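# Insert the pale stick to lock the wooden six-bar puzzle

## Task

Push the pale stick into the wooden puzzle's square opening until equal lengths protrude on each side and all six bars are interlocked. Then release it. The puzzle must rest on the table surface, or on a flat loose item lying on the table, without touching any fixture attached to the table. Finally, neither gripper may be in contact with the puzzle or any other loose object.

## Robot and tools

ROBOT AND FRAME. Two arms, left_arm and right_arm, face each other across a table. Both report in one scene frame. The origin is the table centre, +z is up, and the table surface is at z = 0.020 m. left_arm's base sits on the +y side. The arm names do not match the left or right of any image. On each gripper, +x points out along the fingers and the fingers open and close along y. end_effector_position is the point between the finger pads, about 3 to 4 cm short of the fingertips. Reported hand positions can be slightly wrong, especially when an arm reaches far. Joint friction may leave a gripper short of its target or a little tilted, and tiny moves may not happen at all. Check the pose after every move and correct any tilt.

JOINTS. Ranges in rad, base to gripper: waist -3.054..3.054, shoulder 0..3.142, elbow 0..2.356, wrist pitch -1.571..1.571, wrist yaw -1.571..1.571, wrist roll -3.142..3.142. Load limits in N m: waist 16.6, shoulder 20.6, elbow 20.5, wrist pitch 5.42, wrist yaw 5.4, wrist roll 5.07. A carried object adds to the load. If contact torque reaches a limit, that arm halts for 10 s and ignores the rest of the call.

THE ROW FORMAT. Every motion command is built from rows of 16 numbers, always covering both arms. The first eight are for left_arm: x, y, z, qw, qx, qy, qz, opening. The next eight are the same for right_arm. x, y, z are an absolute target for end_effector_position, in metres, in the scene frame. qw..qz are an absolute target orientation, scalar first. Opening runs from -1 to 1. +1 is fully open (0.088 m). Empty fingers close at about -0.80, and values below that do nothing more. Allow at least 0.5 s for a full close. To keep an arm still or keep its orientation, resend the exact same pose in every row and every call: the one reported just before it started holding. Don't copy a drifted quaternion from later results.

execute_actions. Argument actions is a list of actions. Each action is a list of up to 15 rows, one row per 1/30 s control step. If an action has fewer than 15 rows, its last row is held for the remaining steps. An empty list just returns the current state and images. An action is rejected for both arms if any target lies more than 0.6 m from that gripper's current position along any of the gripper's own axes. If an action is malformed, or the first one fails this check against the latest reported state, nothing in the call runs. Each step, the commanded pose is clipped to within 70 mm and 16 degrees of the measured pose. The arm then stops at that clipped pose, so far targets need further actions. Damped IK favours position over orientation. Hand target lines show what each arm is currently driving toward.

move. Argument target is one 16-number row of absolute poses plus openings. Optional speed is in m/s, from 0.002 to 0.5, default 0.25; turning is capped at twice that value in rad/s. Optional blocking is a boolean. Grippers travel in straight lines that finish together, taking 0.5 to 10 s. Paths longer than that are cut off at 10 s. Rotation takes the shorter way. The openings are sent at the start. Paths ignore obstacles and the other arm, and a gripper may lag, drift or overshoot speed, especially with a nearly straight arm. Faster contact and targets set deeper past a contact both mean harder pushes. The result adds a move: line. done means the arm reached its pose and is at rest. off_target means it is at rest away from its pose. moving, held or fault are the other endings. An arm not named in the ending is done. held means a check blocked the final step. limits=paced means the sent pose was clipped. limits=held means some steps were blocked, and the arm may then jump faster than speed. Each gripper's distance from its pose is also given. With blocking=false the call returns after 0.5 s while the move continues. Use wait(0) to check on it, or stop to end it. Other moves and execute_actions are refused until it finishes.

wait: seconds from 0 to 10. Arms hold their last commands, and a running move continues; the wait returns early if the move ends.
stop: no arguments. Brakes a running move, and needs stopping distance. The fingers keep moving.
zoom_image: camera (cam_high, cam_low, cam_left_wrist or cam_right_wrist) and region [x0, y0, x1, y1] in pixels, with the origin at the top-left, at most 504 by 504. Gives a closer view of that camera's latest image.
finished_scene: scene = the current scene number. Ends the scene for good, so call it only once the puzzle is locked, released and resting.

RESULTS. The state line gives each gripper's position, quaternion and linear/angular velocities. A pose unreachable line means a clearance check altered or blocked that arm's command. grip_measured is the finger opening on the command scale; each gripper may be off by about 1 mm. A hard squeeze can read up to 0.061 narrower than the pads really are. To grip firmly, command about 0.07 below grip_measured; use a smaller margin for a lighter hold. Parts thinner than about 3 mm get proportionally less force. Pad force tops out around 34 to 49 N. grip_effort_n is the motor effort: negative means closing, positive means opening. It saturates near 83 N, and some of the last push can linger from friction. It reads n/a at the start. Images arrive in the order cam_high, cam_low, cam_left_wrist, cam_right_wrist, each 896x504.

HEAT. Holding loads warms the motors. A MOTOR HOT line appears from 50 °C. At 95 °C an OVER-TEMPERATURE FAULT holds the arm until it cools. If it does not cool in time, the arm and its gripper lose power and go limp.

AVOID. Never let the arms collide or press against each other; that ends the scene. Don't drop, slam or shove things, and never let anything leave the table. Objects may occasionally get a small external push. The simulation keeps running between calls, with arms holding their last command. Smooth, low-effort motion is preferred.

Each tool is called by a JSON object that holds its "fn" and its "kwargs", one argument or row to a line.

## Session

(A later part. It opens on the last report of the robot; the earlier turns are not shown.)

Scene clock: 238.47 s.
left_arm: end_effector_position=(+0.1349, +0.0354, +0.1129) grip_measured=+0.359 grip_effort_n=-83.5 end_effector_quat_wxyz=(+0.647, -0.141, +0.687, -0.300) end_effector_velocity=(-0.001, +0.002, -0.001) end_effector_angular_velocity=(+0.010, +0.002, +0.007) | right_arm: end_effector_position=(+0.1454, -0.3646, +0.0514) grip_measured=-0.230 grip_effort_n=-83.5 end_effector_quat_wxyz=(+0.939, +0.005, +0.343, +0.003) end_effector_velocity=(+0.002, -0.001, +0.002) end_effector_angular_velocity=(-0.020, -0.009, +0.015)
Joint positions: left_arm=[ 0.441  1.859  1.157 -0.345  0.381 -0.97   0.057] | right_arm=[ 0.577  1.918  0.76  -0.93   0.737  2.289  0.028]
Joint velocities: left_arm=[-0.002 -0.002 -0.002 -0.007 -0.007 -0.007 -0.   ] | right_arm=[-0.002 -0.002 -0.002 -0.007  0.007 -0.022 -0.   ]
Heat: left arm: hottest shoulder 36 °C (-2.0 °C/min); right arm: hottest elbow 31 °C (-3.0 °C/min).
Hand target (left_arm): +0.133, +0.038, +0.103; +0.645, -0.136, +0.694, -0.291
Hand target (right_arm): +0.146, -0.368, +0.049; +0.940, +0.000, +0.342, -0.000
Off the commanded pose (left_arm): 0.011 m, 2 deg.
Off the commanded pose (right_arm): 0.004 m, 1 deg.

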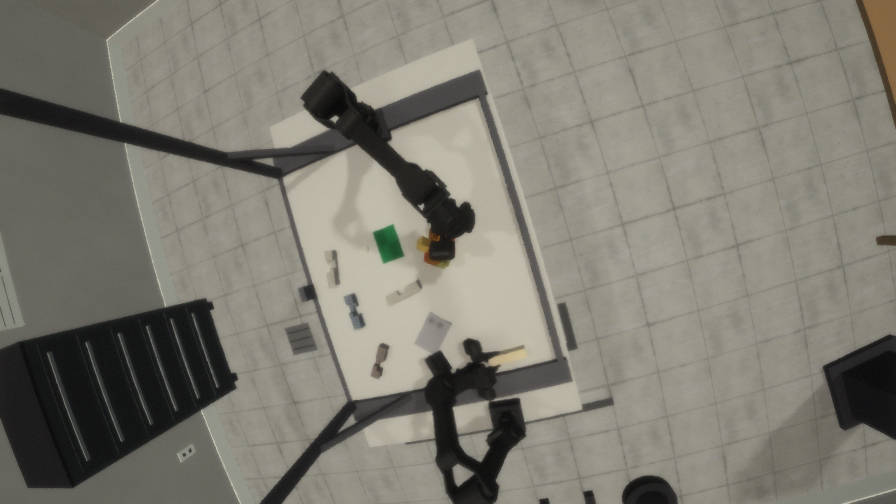

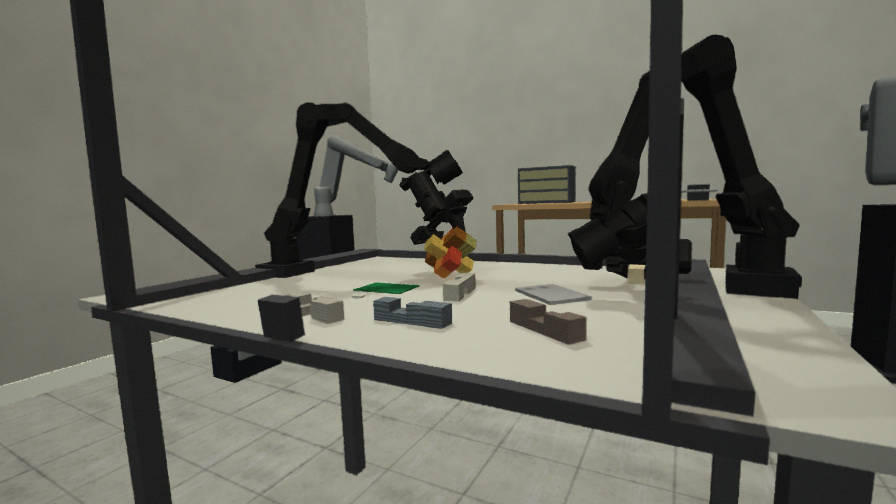

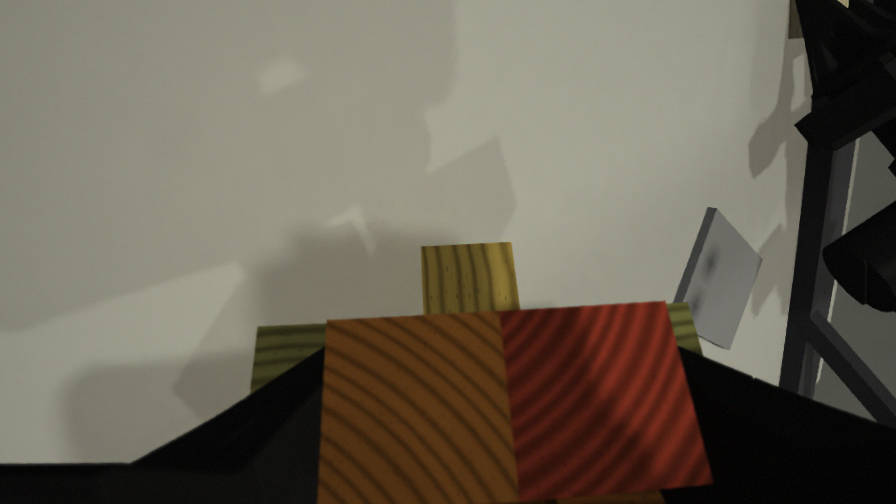

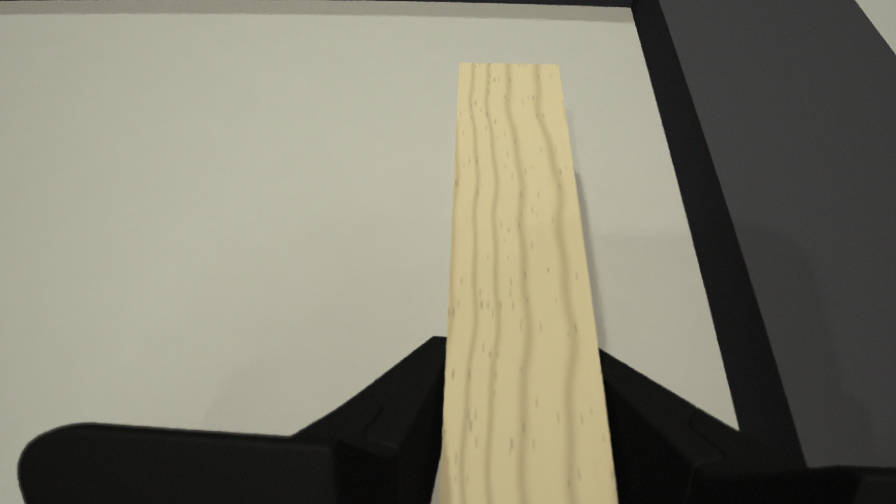

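{"fn": "move", "kwargs": {
  "target": [0.1349,0.0354,0.170, 0.6447,-0.1356,0.6940,-0.2905, 0.28, 0.1454,-0.3646,0.115, 0.9397,0.0,0.342,0.0, -0.31],
  "speed": 0.08
}}

{"fn": "move", "kwargs": {
  "target": [0.130,-0.040,0.180, 0.6533,0.2706,0.2706,-0.6533, 0.28, 0.130,-0.310,0.135, 0.6645,-0.2418,0.2418,0.6645, -0.31],
  "speed": 0.25
}}

Scene clock: 269.77 s.
left_arm: end_effector_position=(+0.1335, +0.0391, +0.1536) grip_measured=+0.359 grip_effort_n=-83.5 end_effector_quat_wxyz=(+0.641, -0.125, +0.705, -0.276) end_effector_velocity=(-0.003, +0.005, -0.004) end_effector_angular_velocity=(+0.028, +0.010, +0.007) | right_arm: end_effector_position=(+0.1464, -0.3664, +0.1128) grip_measured=-0.230 grip_effort_n=-83.5 end_effector_quat_wxyz=(+0.941, -0.004, +0.338, +0.000) end_effector_velocity=(+0.002, -0.001, +0.003) end_effector_angular_velocity=(-0.006, -0.014, -0.003)
Joint positions: left_arm=[ 0.441  1.825  1.315 -0.606  0.378 -0.97   0.057] | right_arm=[ 0.577  1.738  0.846 -1.218  0.737  2.287  0.028]
Joint velocities: left_arm=[-0.002 -0.002 -0.007 -0.022 -0.007 -0.007 -0.   ] | right_arm=[-0.002 -0.002  0.002 -0.022  0.007  0.007 -0.   ]
Heat: left arm: hottest shoulder 37 °C (+1.0 °C/min); right arm: hottest elbow 30 °C (-2.0 °C/min).
Hand target (left_arm): +0.135, +0.035, +0.170; +0.645, -0.136, +0.694, -0.291
Hand target (right_arm): +0.145, -0.365, +0.115; +0.940, -0.000, +0.342, +0.000
Off the commanded pose (left_arm): 0.017 m, 2 deg.
Off the commanded pose (right_arm): 0.003 m, 1 deg.
move: off_target (left_arm)

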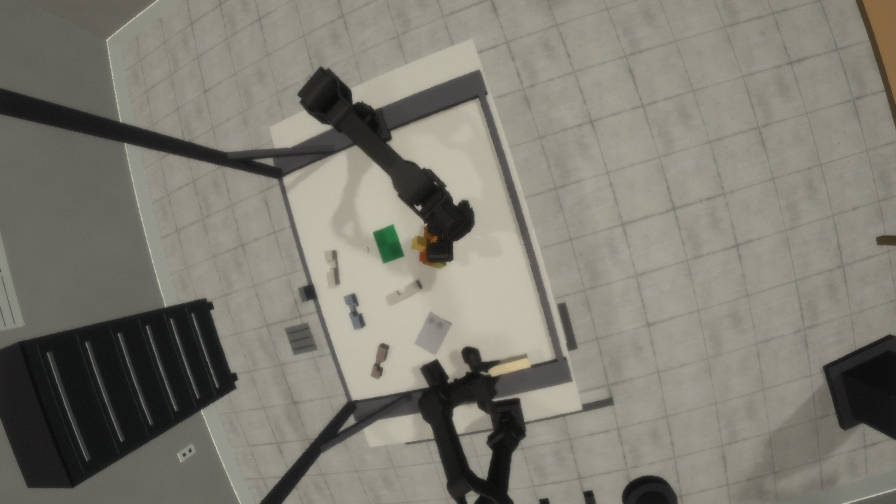

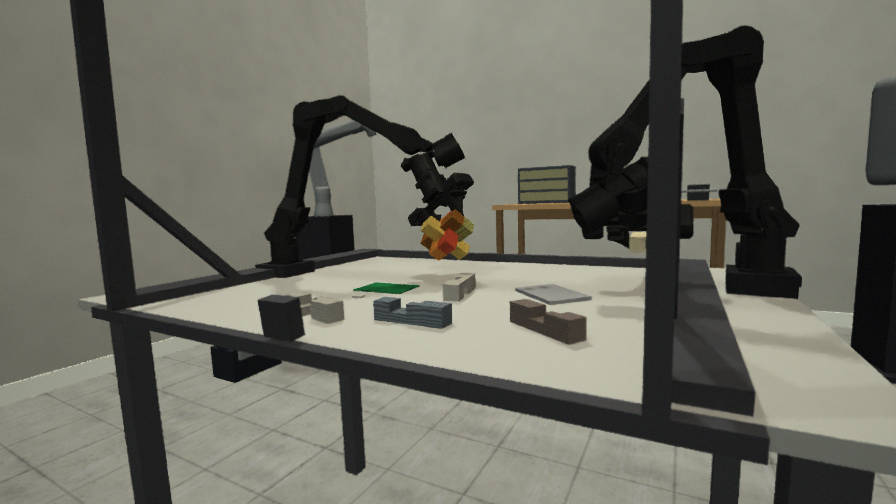

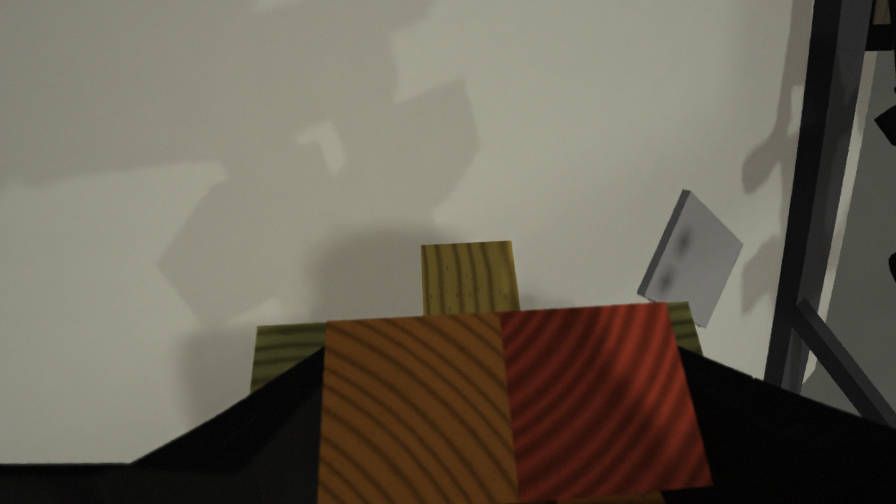

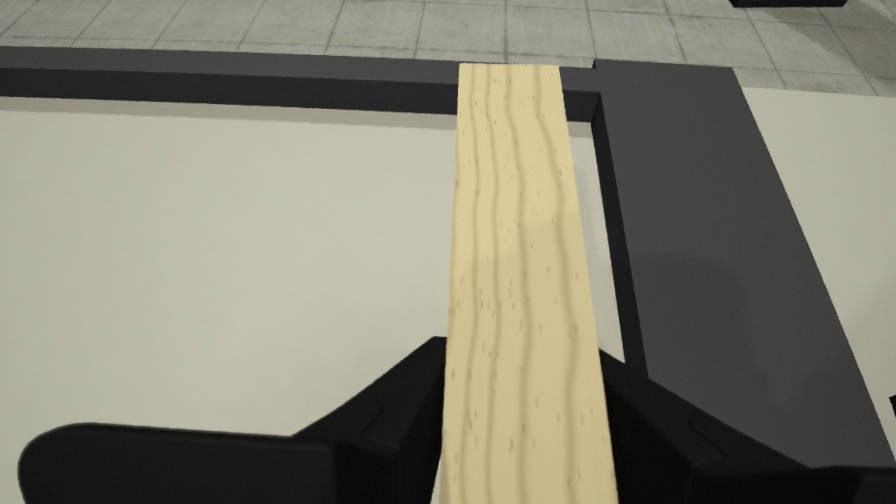

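Scene clock: 273.37 s.
left_arm: end_effector_position=(+0.1304, -0.0340, +0.1737) grip_measured=+0.359 grip_effort_n=-83.5 end_effector_quat_wxyz=(+0.654, +0.274, +0.280, -0.647) end_effector_velocity=(-0.001, +0.001, -0.003) end_effector_angular_velocity=(+0.013, +0.004, +0.008) | right_arm: end_effector_position=(+0.1293, -0.3083, +0.1366) grip_measured=-0.230 grip_effort_n=-83.5 end_effector_quat_wxyz=(+0.663, -0.240, +0.244, +0.666) end_effector_velocity=(+0.001, -0.000, +0.000) end_effector_angular_velocity=(-0.003, -0.012, +0.012)
Joint positions: left_arm=[ 0.327  1.901  1.383 -0.318  0.236  0.247  0.057] | right_arm=[ 0.154  0.897  0.298 -0.101  0.062  0.061  0.028]
Joint velocities: left_arm=[-0.002  0.002 -0.002 -0.007 -0.007 -0.007 -0.   ] | right_arm=[-0.007 -0.002  0.002 -0.007 -0.007 -0.022  0.   ]
Heat: left arm: hottest shoulder 37 °C (+1.0 °C/min); right arm: hottest elbow 31 °C (-1.0 °C/min).
Hand target (left_arm): +0.130, -0.040, +0.179; +0.654, +0.271, +0.270, -0.652
Hand target (right_arm): +0.129, -0.310, +0.134; +0.661, -0.241, +0.246, +0.667
Off the commanded pose (left_arm): 0.009 m, 1 deg.
Off the commanded pose (right_arm): 0.002 m, 0 deg.
move: off_target (left_arm)

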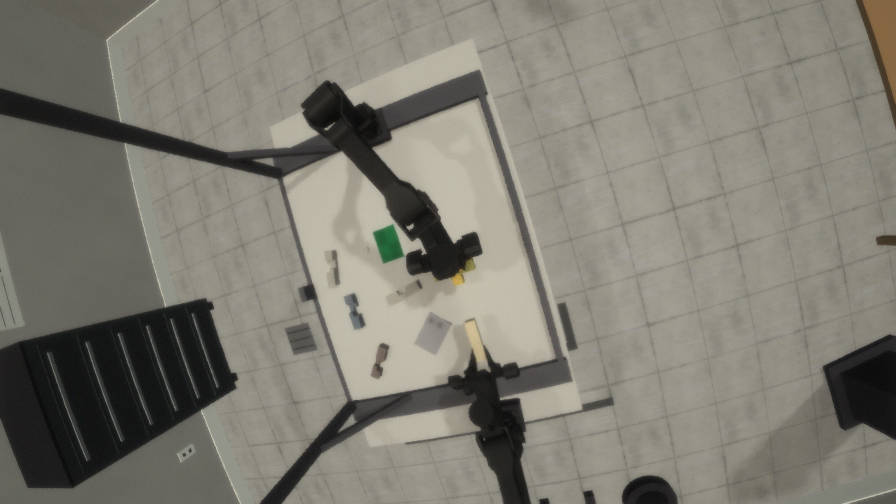

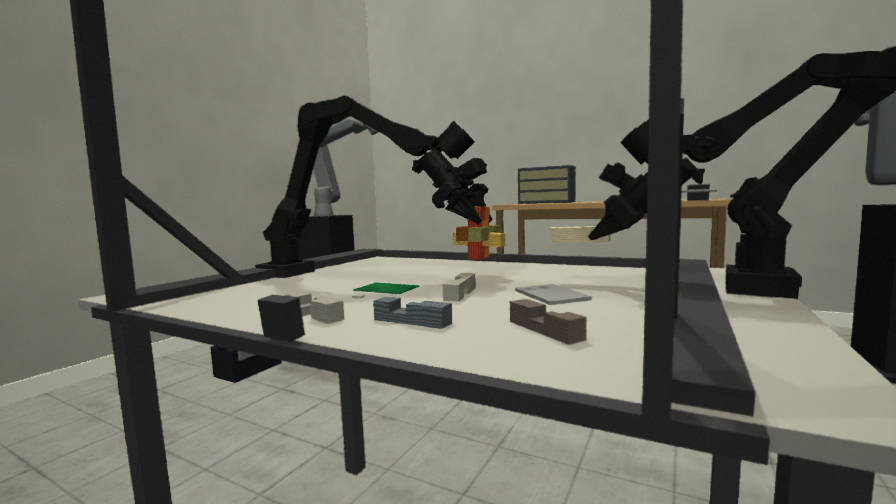

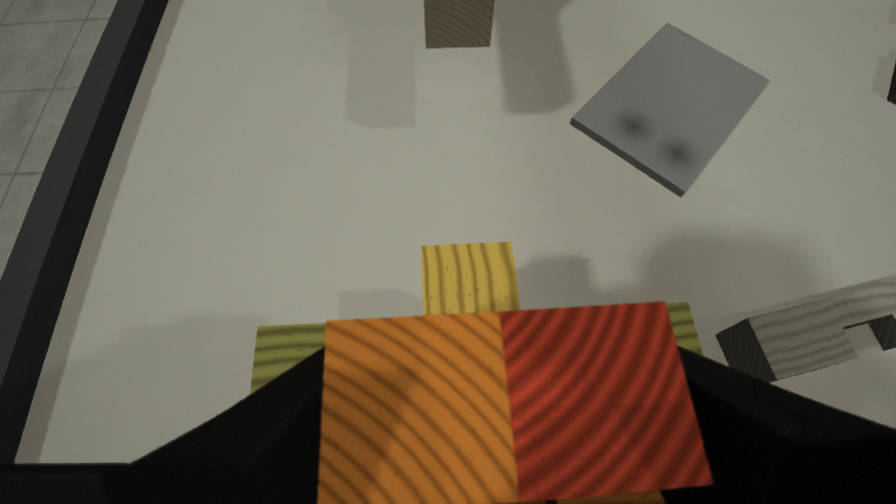

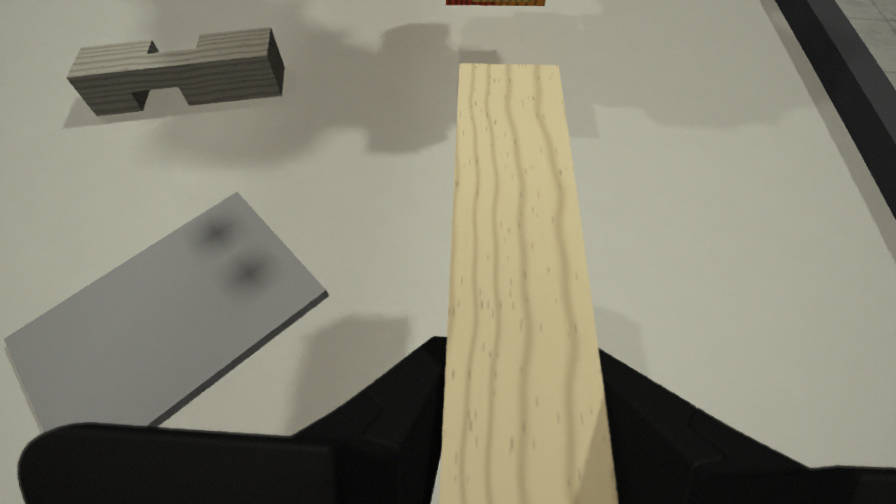

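{"fn": "zoom_image", "kwargs": {
  "camera": "cam_low",
  "region": [420, 170, 640, 310]
}}

Region (420, 170, 640, 310) of cam_low's 896x504 image, scaled by 2.291, with more detail than that image has; it fills the top 321 rows of this view, and the rest is white.

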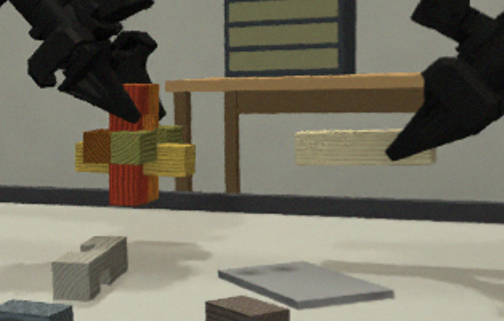

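{"fn": "zoom_image", "kwargs": {
  "camera": "cam_low",
  "region": [440, 190, 520, 270]
}}

Region (440, 190, 520, 270) of cam_low's 896x504 image, scaled by 6.300, with more detail than that image has.

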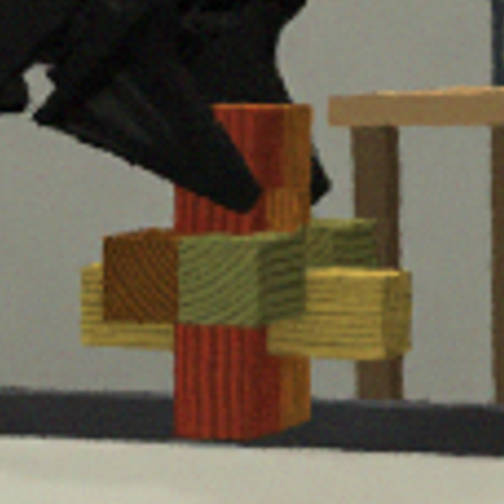

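{"fn": "move", "kwargs": {
  "target": [0.130,-0.060,0.134, 0.6533,0.2706,0.2706,-0.6533, 0.28, 0.130,-0.310,0.135, 0.6645,-0.2418,0.2418,0.6645, -0.31],
  "speed": 0.06
}}

{"fn": "zoom_image", "kwargs": {
  "camera": "cam_low",
  "region": [450, 200, 530, 290]
}}

Scene clock: 295.60 s.
left_arm: end_effector_position=(+0.1303, -0.0574, +0.1358) grip_measured=+0.359 grip_effort_n=-83.5 end_effector_quat_wxyz=(+0.653, +0.272, +0.270, -0.653) end_effector_velocity=(+0.000, -0.001, -0.001) end_effector_angular_velocity=(-0.001, -0.001, +0.008) | right_arm: end_effector_position=(+0.1293, -0.3083, +0.1368) grip_measured=-0.230 grip_effort_n=-83.5 end_effector_quat_wxyz=(+0.663, -0.240, +0.244, +0.666) end_effector_velocity=(+0.001, -0.001, -0.001) end_effector_angular_velocity=(-0.003, -0.012, +0.012)
Joint positions: left_arm=[ 0.31   2.022  1.383 -0.176  0.234  0.244  0.057] | right_arm=[ 0.153  0.897  0.298 -0.101  0.062  0.06   0.028]
Joint velocities: left_arm=[-0.002  0.002 -0.002  0.007 -0.007 -0.007 -0.   ] | right_arm=[-0.007 -0.007 -0.002 -0.007 -0.007 -0.022 -0.   ]
Heat: left arm: hottest elbow 39 °C (+3.0 °C/min); right arm: hottest elbow 32 °C (+1.0 °C/min).
Hand target (left_arm): +0.130, -0.059, +0.134; +0.653, +0.271, +0.270, -0.653
Hand target (right_arm): +0.130, -0.310, +0.135; +0.664, -0.242, +0.242, +0.665
Off the commanded pose (left_arm): 0.003 m, 0 deg.
Off the commanded pose (right_arm): 0.003 m, 0 deg.
move: done

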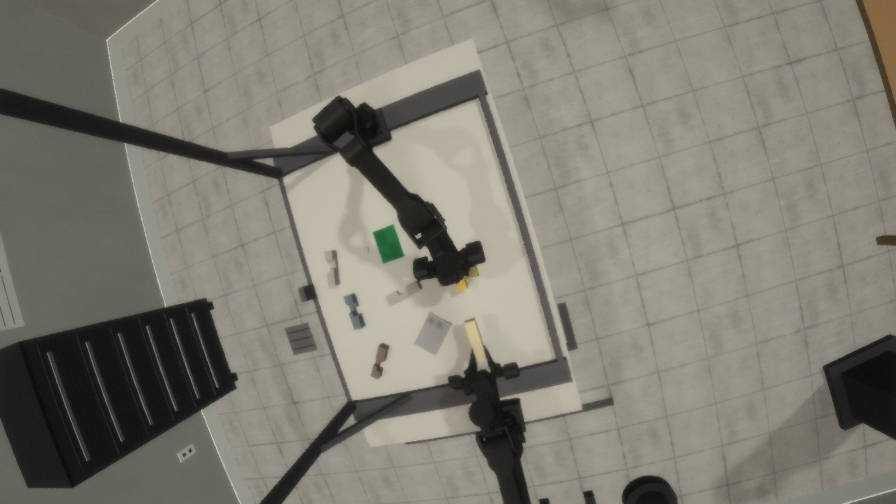

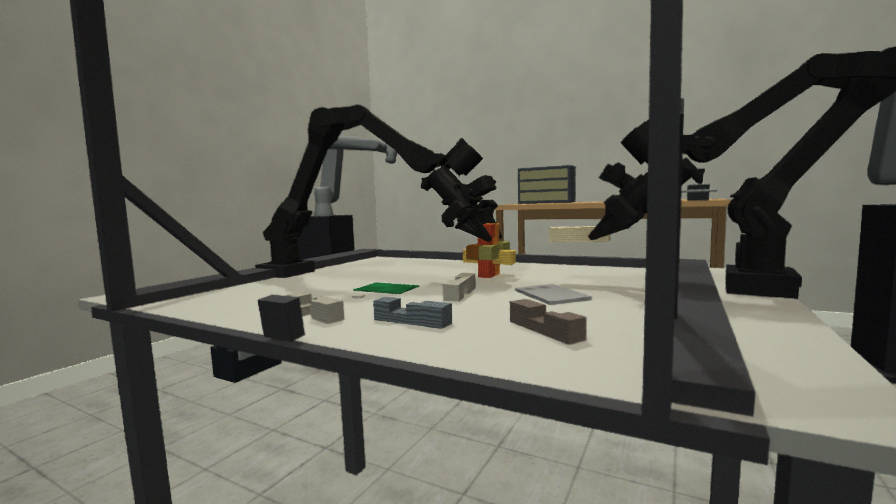

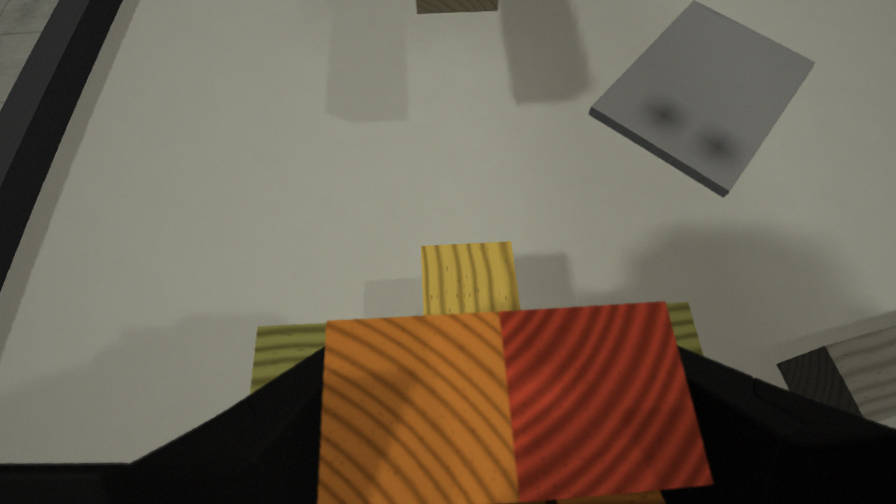

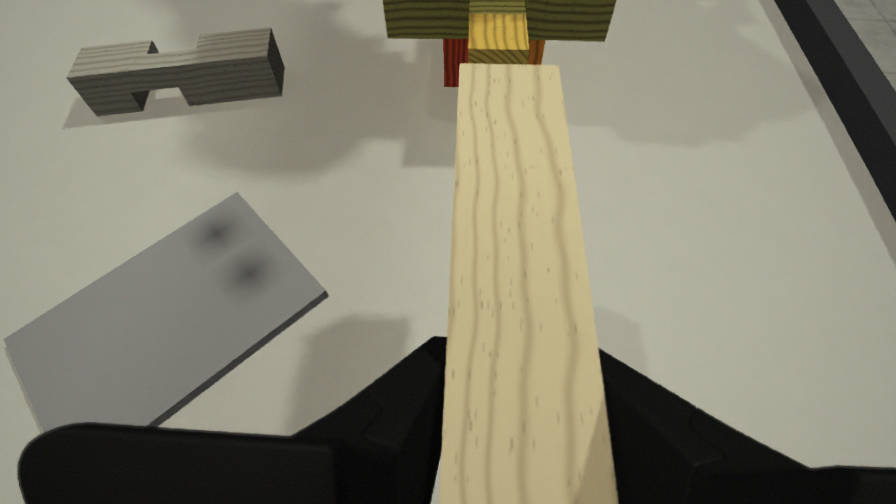

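Region (450, 200, 530, 290) of cam_low's 896x504 image, scaled by 5.600, with more detail than that image has.

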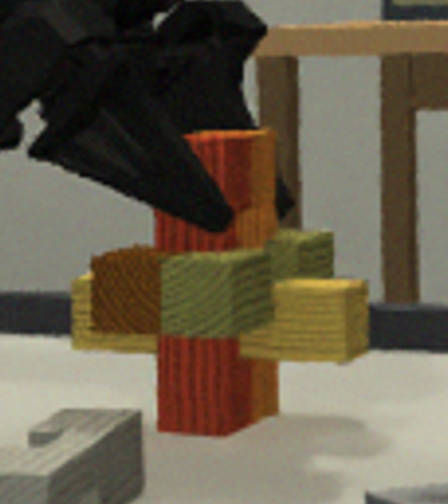

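{"fn": "execute_actions", "kwargs": {
  "actions": [
    [[0.130,-0.060,0.1336,0.6533,0.2706,0.2706,-0.6533,0.28,0.130,-0.310,0.135,0.6645,-0.2418,0.2418,0.6645,-0.31],[0.130,-0.060,0.1332,0.6533,0.2706,0.2706,-0.6533,0.28,0.130,-0.310,0.135,0.6645,-0.2418,0.2418,0.6645,-0.31],[0.130,-0.060,0.1328,0.6533,0.2706,0.2706,-0.6533,0.28,0.130,-0.310,0.135,0.6645,-0.2418,0.2418,0.6645,-0.31],[0.130,-0.060,0.1324,0.6533,0.2706,0.2706,-0.6533,0.28,0.130,-0.310,0.135,0.6645,-0.2418,0.2418,0.6645,-0.31],[0.130,-0.060,0.1320,0.6533,0.2706,0.2706,-0.6533,0.28,0.130,-0.310,0.135,0.6645,-0.2418,0.2418,0.6645,-0.31],[0.130,-0.060,0.1316,0.6533,0.2706,0.2706,-0.6533,0.28,0.130,-0.310,0.135,0.6645,-0.2418,0.2418,0.6645,-0.31],[0.130,-0.060,0.1312,0.6533,0.2706,0.2706,-0.6533,0.28,0.130,-0.310,0.135,0.6645,-0.2418,0.2418,0.6645,-0.31],[0.130,-0.060,0.1308,0.6533,0.2706,0.2706,-0.6533,0.28,0.130,-0.310,0.135,0.6645,-0.2418,0.2418,0.6645,-0.31],[0.130,-0.060,0.1304,0.6533,0.2706,0.2706,-0.6533,0.28,0.130,-0.310,0.135,0.6645,-0.2418,0.2418,0.6645,-0.31],[0.130,-0.060,0.1300,0.6533,0.2706,0.2706,-0.6533,0.28,0.130,-0.310,0.135,0.6645,-0.2418,0.2418,0.6645,-0.31],[0.130,-0.060,0.1296,0.6533,0.2706,0.2706,-0.6533,0.28,0.130,-0.310,0.135,0.6645,-0.2418,0.2418,0.6645,-0.31],[0.130,-0.060,0.1292,0.6533,0.2706,0.2706,-0.6533,0.28,0.130,-0.310,0.135,0.6645,-0.2418,0.2418,0.6645,-0.31],[0.130,-0.060,0.1288,0.6533,0.2706,0.2706,-0.6533,0.28,0.130,-0.310,0.135,0.6645,-0.2418,0.2418,0.6645,-0.31],[0.130,-0.060,0.1284,0.6533,0.2706,0.2706,-0.6533,0.28,0.130,-0.310,0.135,0.6645,-0.2418,0.2418,0.6645,-0.31],[0.130,-0.060,0.1280,0.6533,0.2706,0.2706,-0.6533,0.28,0.130,-0.310,0.135,0.6645,-0.2418,0.2418,0.6645,-0.31]],
    [[0.130,-0.060,0.1280,0.6533,0.2706,0.2706,-0.6533,0.28,0.130,-0.310,0.135,0.6645,-0.2418,0.2418,0.6645,-0.31]]
  ]
}}

{"fn": "zoom_image", "kwargs": {
  "camera": "cam_low",
  "region": [450, 200, 530, 290]
}}

Scene clock: 306.60 s.
left_arm: end_effector_position=(+0.1311, -0.0600, +0.1346) grip_measured=+0.359 grip_effort_n=-83.5 end_effector_quat_wxyz=(+0.655, +0.269, +0.266, -0.654) end_effector_velocity=(-0.001, +0.004, -0.003) end_effector_angular_velocity=(+0.022, +0.007, +0.008) | right_arm: end_effector_position=(+0.1294, -0.3083, +0.1368) grip_measured=-0.230 grip_effort_n=-83.5 end_effector_quat_wxyz=(+0.663, -0.240, +0.244, +0.666) end_effector_velocity=(-0.000, -0.005, -0.006) end_effector_angular_velocity=(-0.027, +0.008, -0.002)
Joint positions: left_arm=[ 0.31   2.029  1.382 -0.157  0.234  0.243  0.057] | right_arm=[ 0.153  0.897  0.298 -0.101  0.062  0.06   0.028]
Joint velocities: left_arm=[-0.002 -0.002 -0.002 -0.022 -0.007 -0.007 -0.   ] | right_arm=[-0.002 -0.002 -0.007 -0.022 -0.007  0.007 -0.   ]
Heat: left arm: hottest shoulder 39 °C (+3.0 °C/min); right arm: hottest elbow 33 °C (+2.0 °C/min).
Hand target (left_arm): +0.130, -0.060, +0.128; +0.653, +0.271, +0.271, -0.653
Hand target (right_arm): +0.130, -0.310, +0.135; +0.664, -0.242, +0.242, +0.664
Off the commanded pose (left_arm): 0.007 m, 1 deg.
Off the commanded pose (right_arm): 0.003 m, 0 deg.

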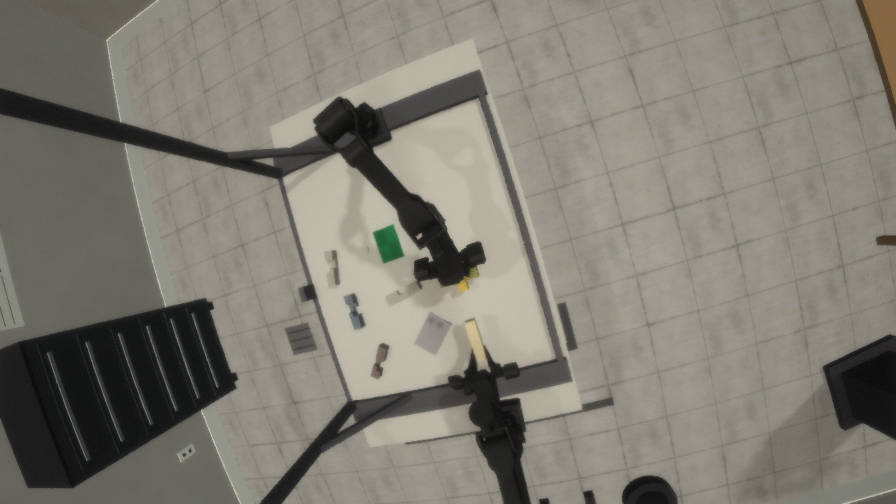

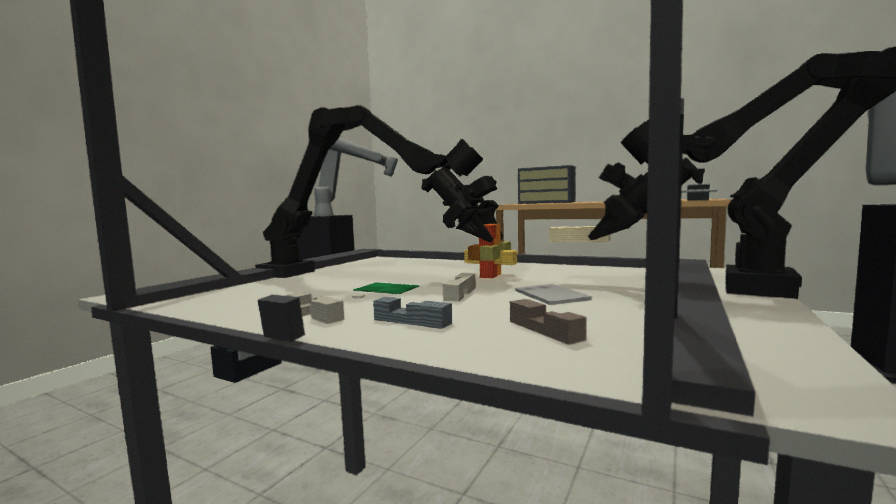

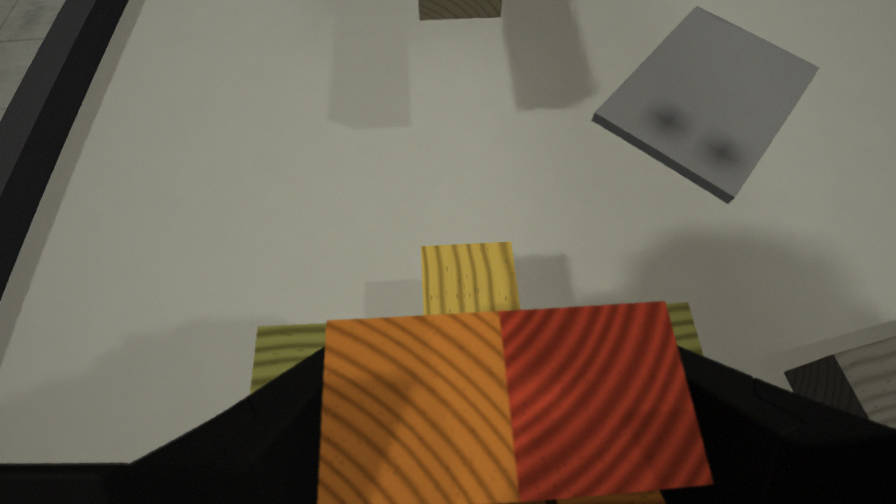

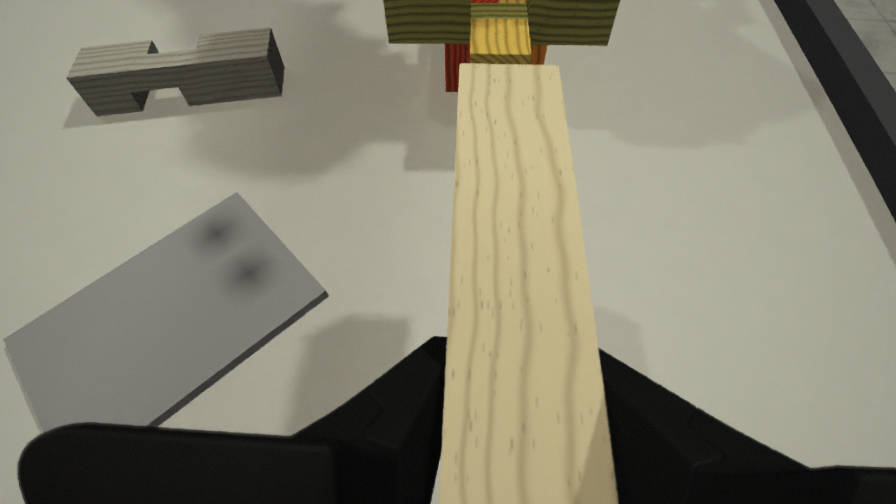

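Region (450, 200, 530, 290) of cam_low's 896x504 image, scaled by 5.600, with more detail than that image has.

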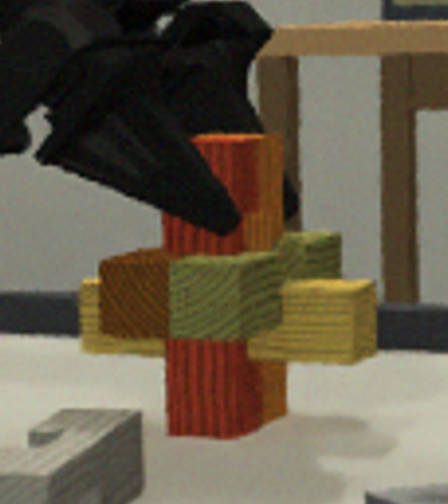

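{"fn": "execute_actions", "kwargs": {
  "actions": [
    [[0.130,-0.060,0.1276,0.6533,0.2706,0.2706,-0.6533,0.28,0.130,-0.310,0.135,0.6645,-0.2418,0.2418,0.6645,-0.31],[0.130,-0.060,0.1272,0.6533,0.2706,0.2706,-0.6533,0.28,0.130,-0.310,0.135,0.6645,-0.2418,0.2418,0.6645,-0.31],[0.130,-0.060,0.1268,0.6533,0.2706,0.2706,-0.6533,0.28,0.130,-0.310,0.135,0.6645,-0.2418,0.2418,0.6645,-0.31],[0.130,-0.060,0.1264,0.6533,0.2706,0.2706,-0.6533,0.28,0.130,-0.310,0.135,0.6645,-0.2418,0.2418,0.6645,-0.31],[0.130,-0.060,0.1260,0.6533,0.2706,0.2706,-0.6533,0.28,0.130,-0.310,0.135,0.6645,-0.2418,0.2418,0.6645,-0.31],[0.130,-0.060,0.1256,0.6533,0.2706,0.2706,-0.6533,0.28,0.130,-0.310,0.135,0.6645,-0.2418,0.2418,0.6645,-0.31],[0.130,-0.060,0.1252,0.6533,0.2706,0.2706,-0.6533,0.28,0.130,-0.310,0.135,0.6645,-0.2418,0.2418,0.6645,-0.31],[0.130,-0.060,0.1248,0.6533,0.2706,0.2706,-0.6533,0.28,0.130,-0.310,0.135,0.6645,-0.2418,0.2418,0.6645,-0.31],[0.130,-0.060,0.1244,0.6533,0.2706,0.2706,-0.6533,0.28,0.130,-0.310,0.135,0.6645,-0.2418,0.2418,0.6645,-0.31],[0.130,-0.060,0.1240,0.6533,0.2706,0.2706,-0.6533,0.28,0.130,-0.310,0.135,0.6645,-0.2418,0.2418,0.6645,-0.31],[0.130,-0.060,0.1236,0.6533,0.2706,0.2706,-0.6533,0.28,0.130,-0.310,0.135,0.6645,-0.2418,0.2418,0.6645,-0.31],[0.130,-0.060,0.1232,0.6533,0.2706,0.2706,-0.6533,0.28,0.130,-0.310,0.135,0.6645,-0.2418,0.2418,0.6645,-0.31],[0.130,-0.060,0.1228,0.6533,0.2706,0.2706,-0.6533,0.28,0.130,-0.310,0.135,0.6645,-0.2418,0.2418,0.6645,-0.31],[0.130,-0.060,0.1224,0.6533,0.2706,0.2706,-0.6533,0.28,0.130,-0.310,0.135,0.6645,-0.2418,0.2418,0.6645,-0.31],[0.130,-0.060,0.1220,0.6533,0.2706,0.2706,-0.6533,0.28,0.130,-0.310,0.135,0.6645,-0.2418,0.2418,0.6645,-0.31]],
    [[0.130,-0.060,0.1220,0.6533,0.2706,0.2706,-0.6533,0.28,0.130,-0.310,0.135,0.6645,-0.2418,0.2418,0.6645,-0.31]]
  ]
}}

{"fn": "zoom_image", "kwargs": {
  "camera": "cam_low",
  "region": [450, 200, 530, 290]
}}

Scene clock: 319.13 s.
left_arm: end_effector_position=(+0.1315, -0.0611, +0.1334) grip_measured=+0.359 grip_effort_n=-83.5 end_effector_quat_wxyz=(+0.657, +0.267, +0.261, -0.655) end_effector_velocity=(+0.002, +0.002, -0.001) end_effector_angular_velocity=(+0.009, +0.003, +0.013) | right_arm: end_effector_position=(+0.1294, -0.3083, +0.1368) grip_measured=-0.230 grip_effort_n=-83.5 end_effector_quat_wxyz=(+0.663, -0.240, +0.244, +0.666) end_effector_velocity=(-0.003, -0.002, -0.003) end_effector_angular_velocity=(-0.013, -0.004, +0.028)
Joint positions: left_arm=[ 0.31   2.032  1.373 -0.134  0.234  0.243  0.057] | right_arm=[ 0.153  0.897  0.298 -0.101  0.062  0.06   0.028]
Joint velocities: left_arm=[ 0.002 -0.002 -0.002 -0.007 -0.007 -0.007 -0.   ] | right_arm=[-0.002  0.002 -0.002 -0.007 -0.022 -0.022 -0.   ]
Heat: left arm: hottest shoulder 40 °C (+4.0 °C/min); right arm: hottest elbow 33 °C (+2.0 °C/min).
Hand target (left_arm): +0.130, -0.060, +0.122; +0.653, +0.271, +0.270, -0.653
Hand target (right_arm): +0.130, -0.310, +0.135; +0.664, -0.242, +0.242, +0.664
Off the commanded pose (left_arm): 0.012 m, 1 deg.
Off the commanded pose (right_arm): 0.003 m, 0 deg.

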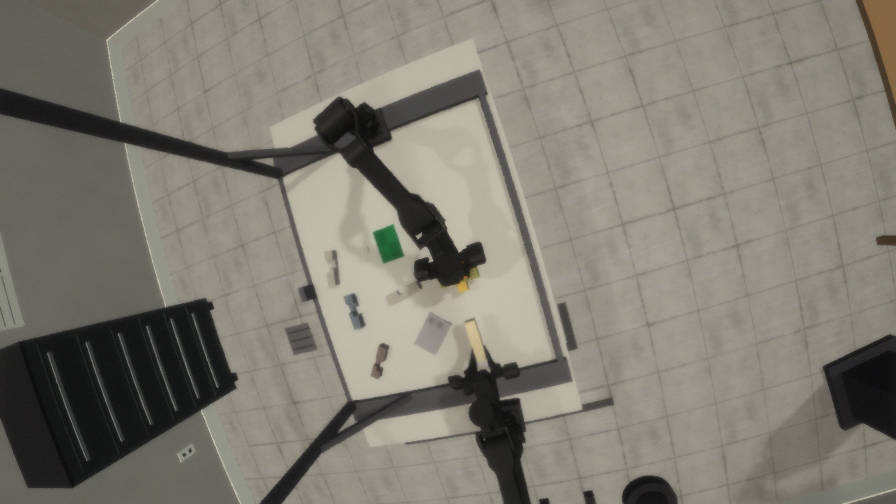

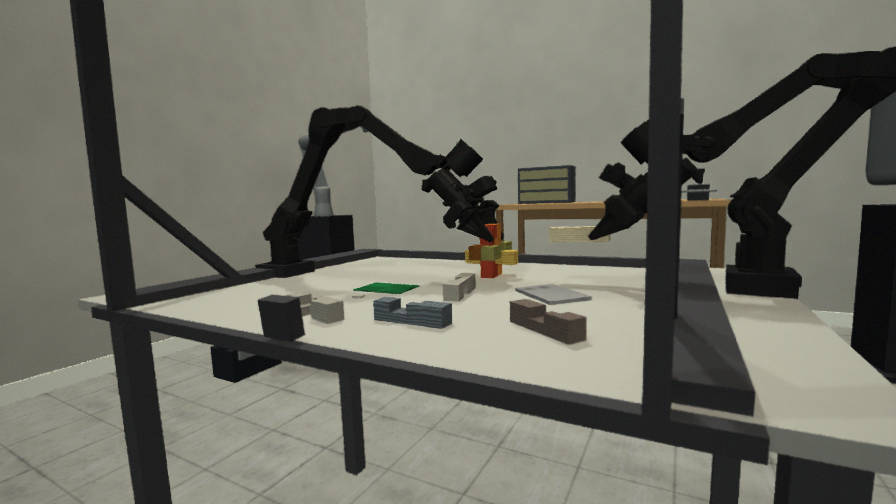

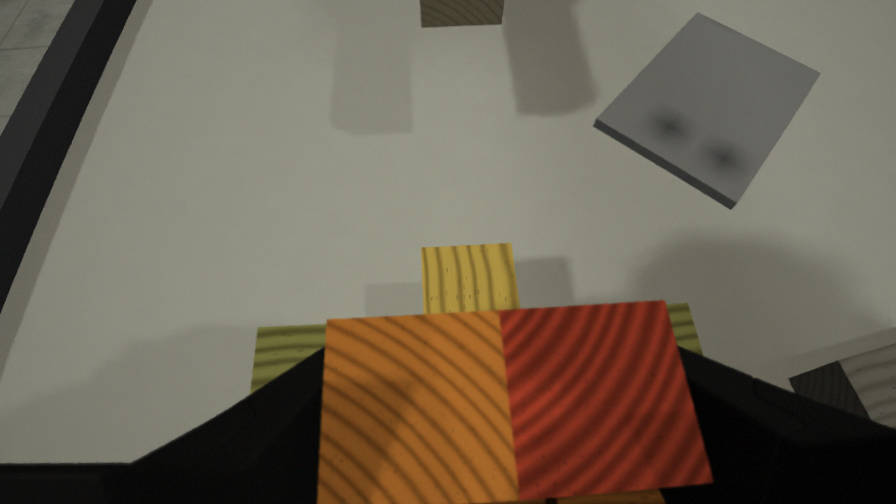

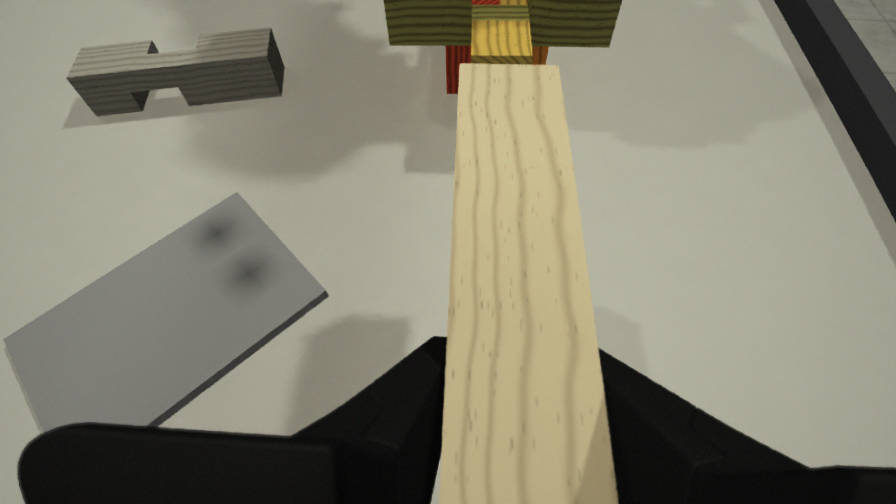

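Region (450, 200, 530, 290) of cam_low's 896x504 image, scaled by 5.600, with more detail than that image has.

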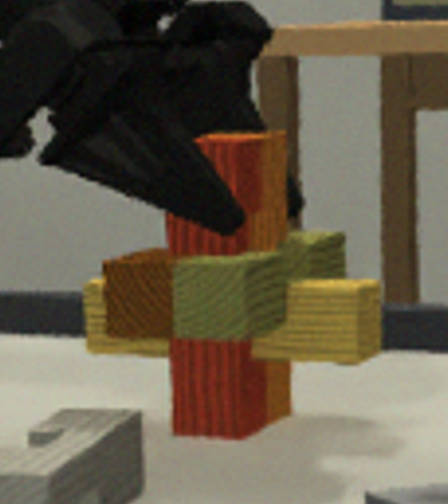

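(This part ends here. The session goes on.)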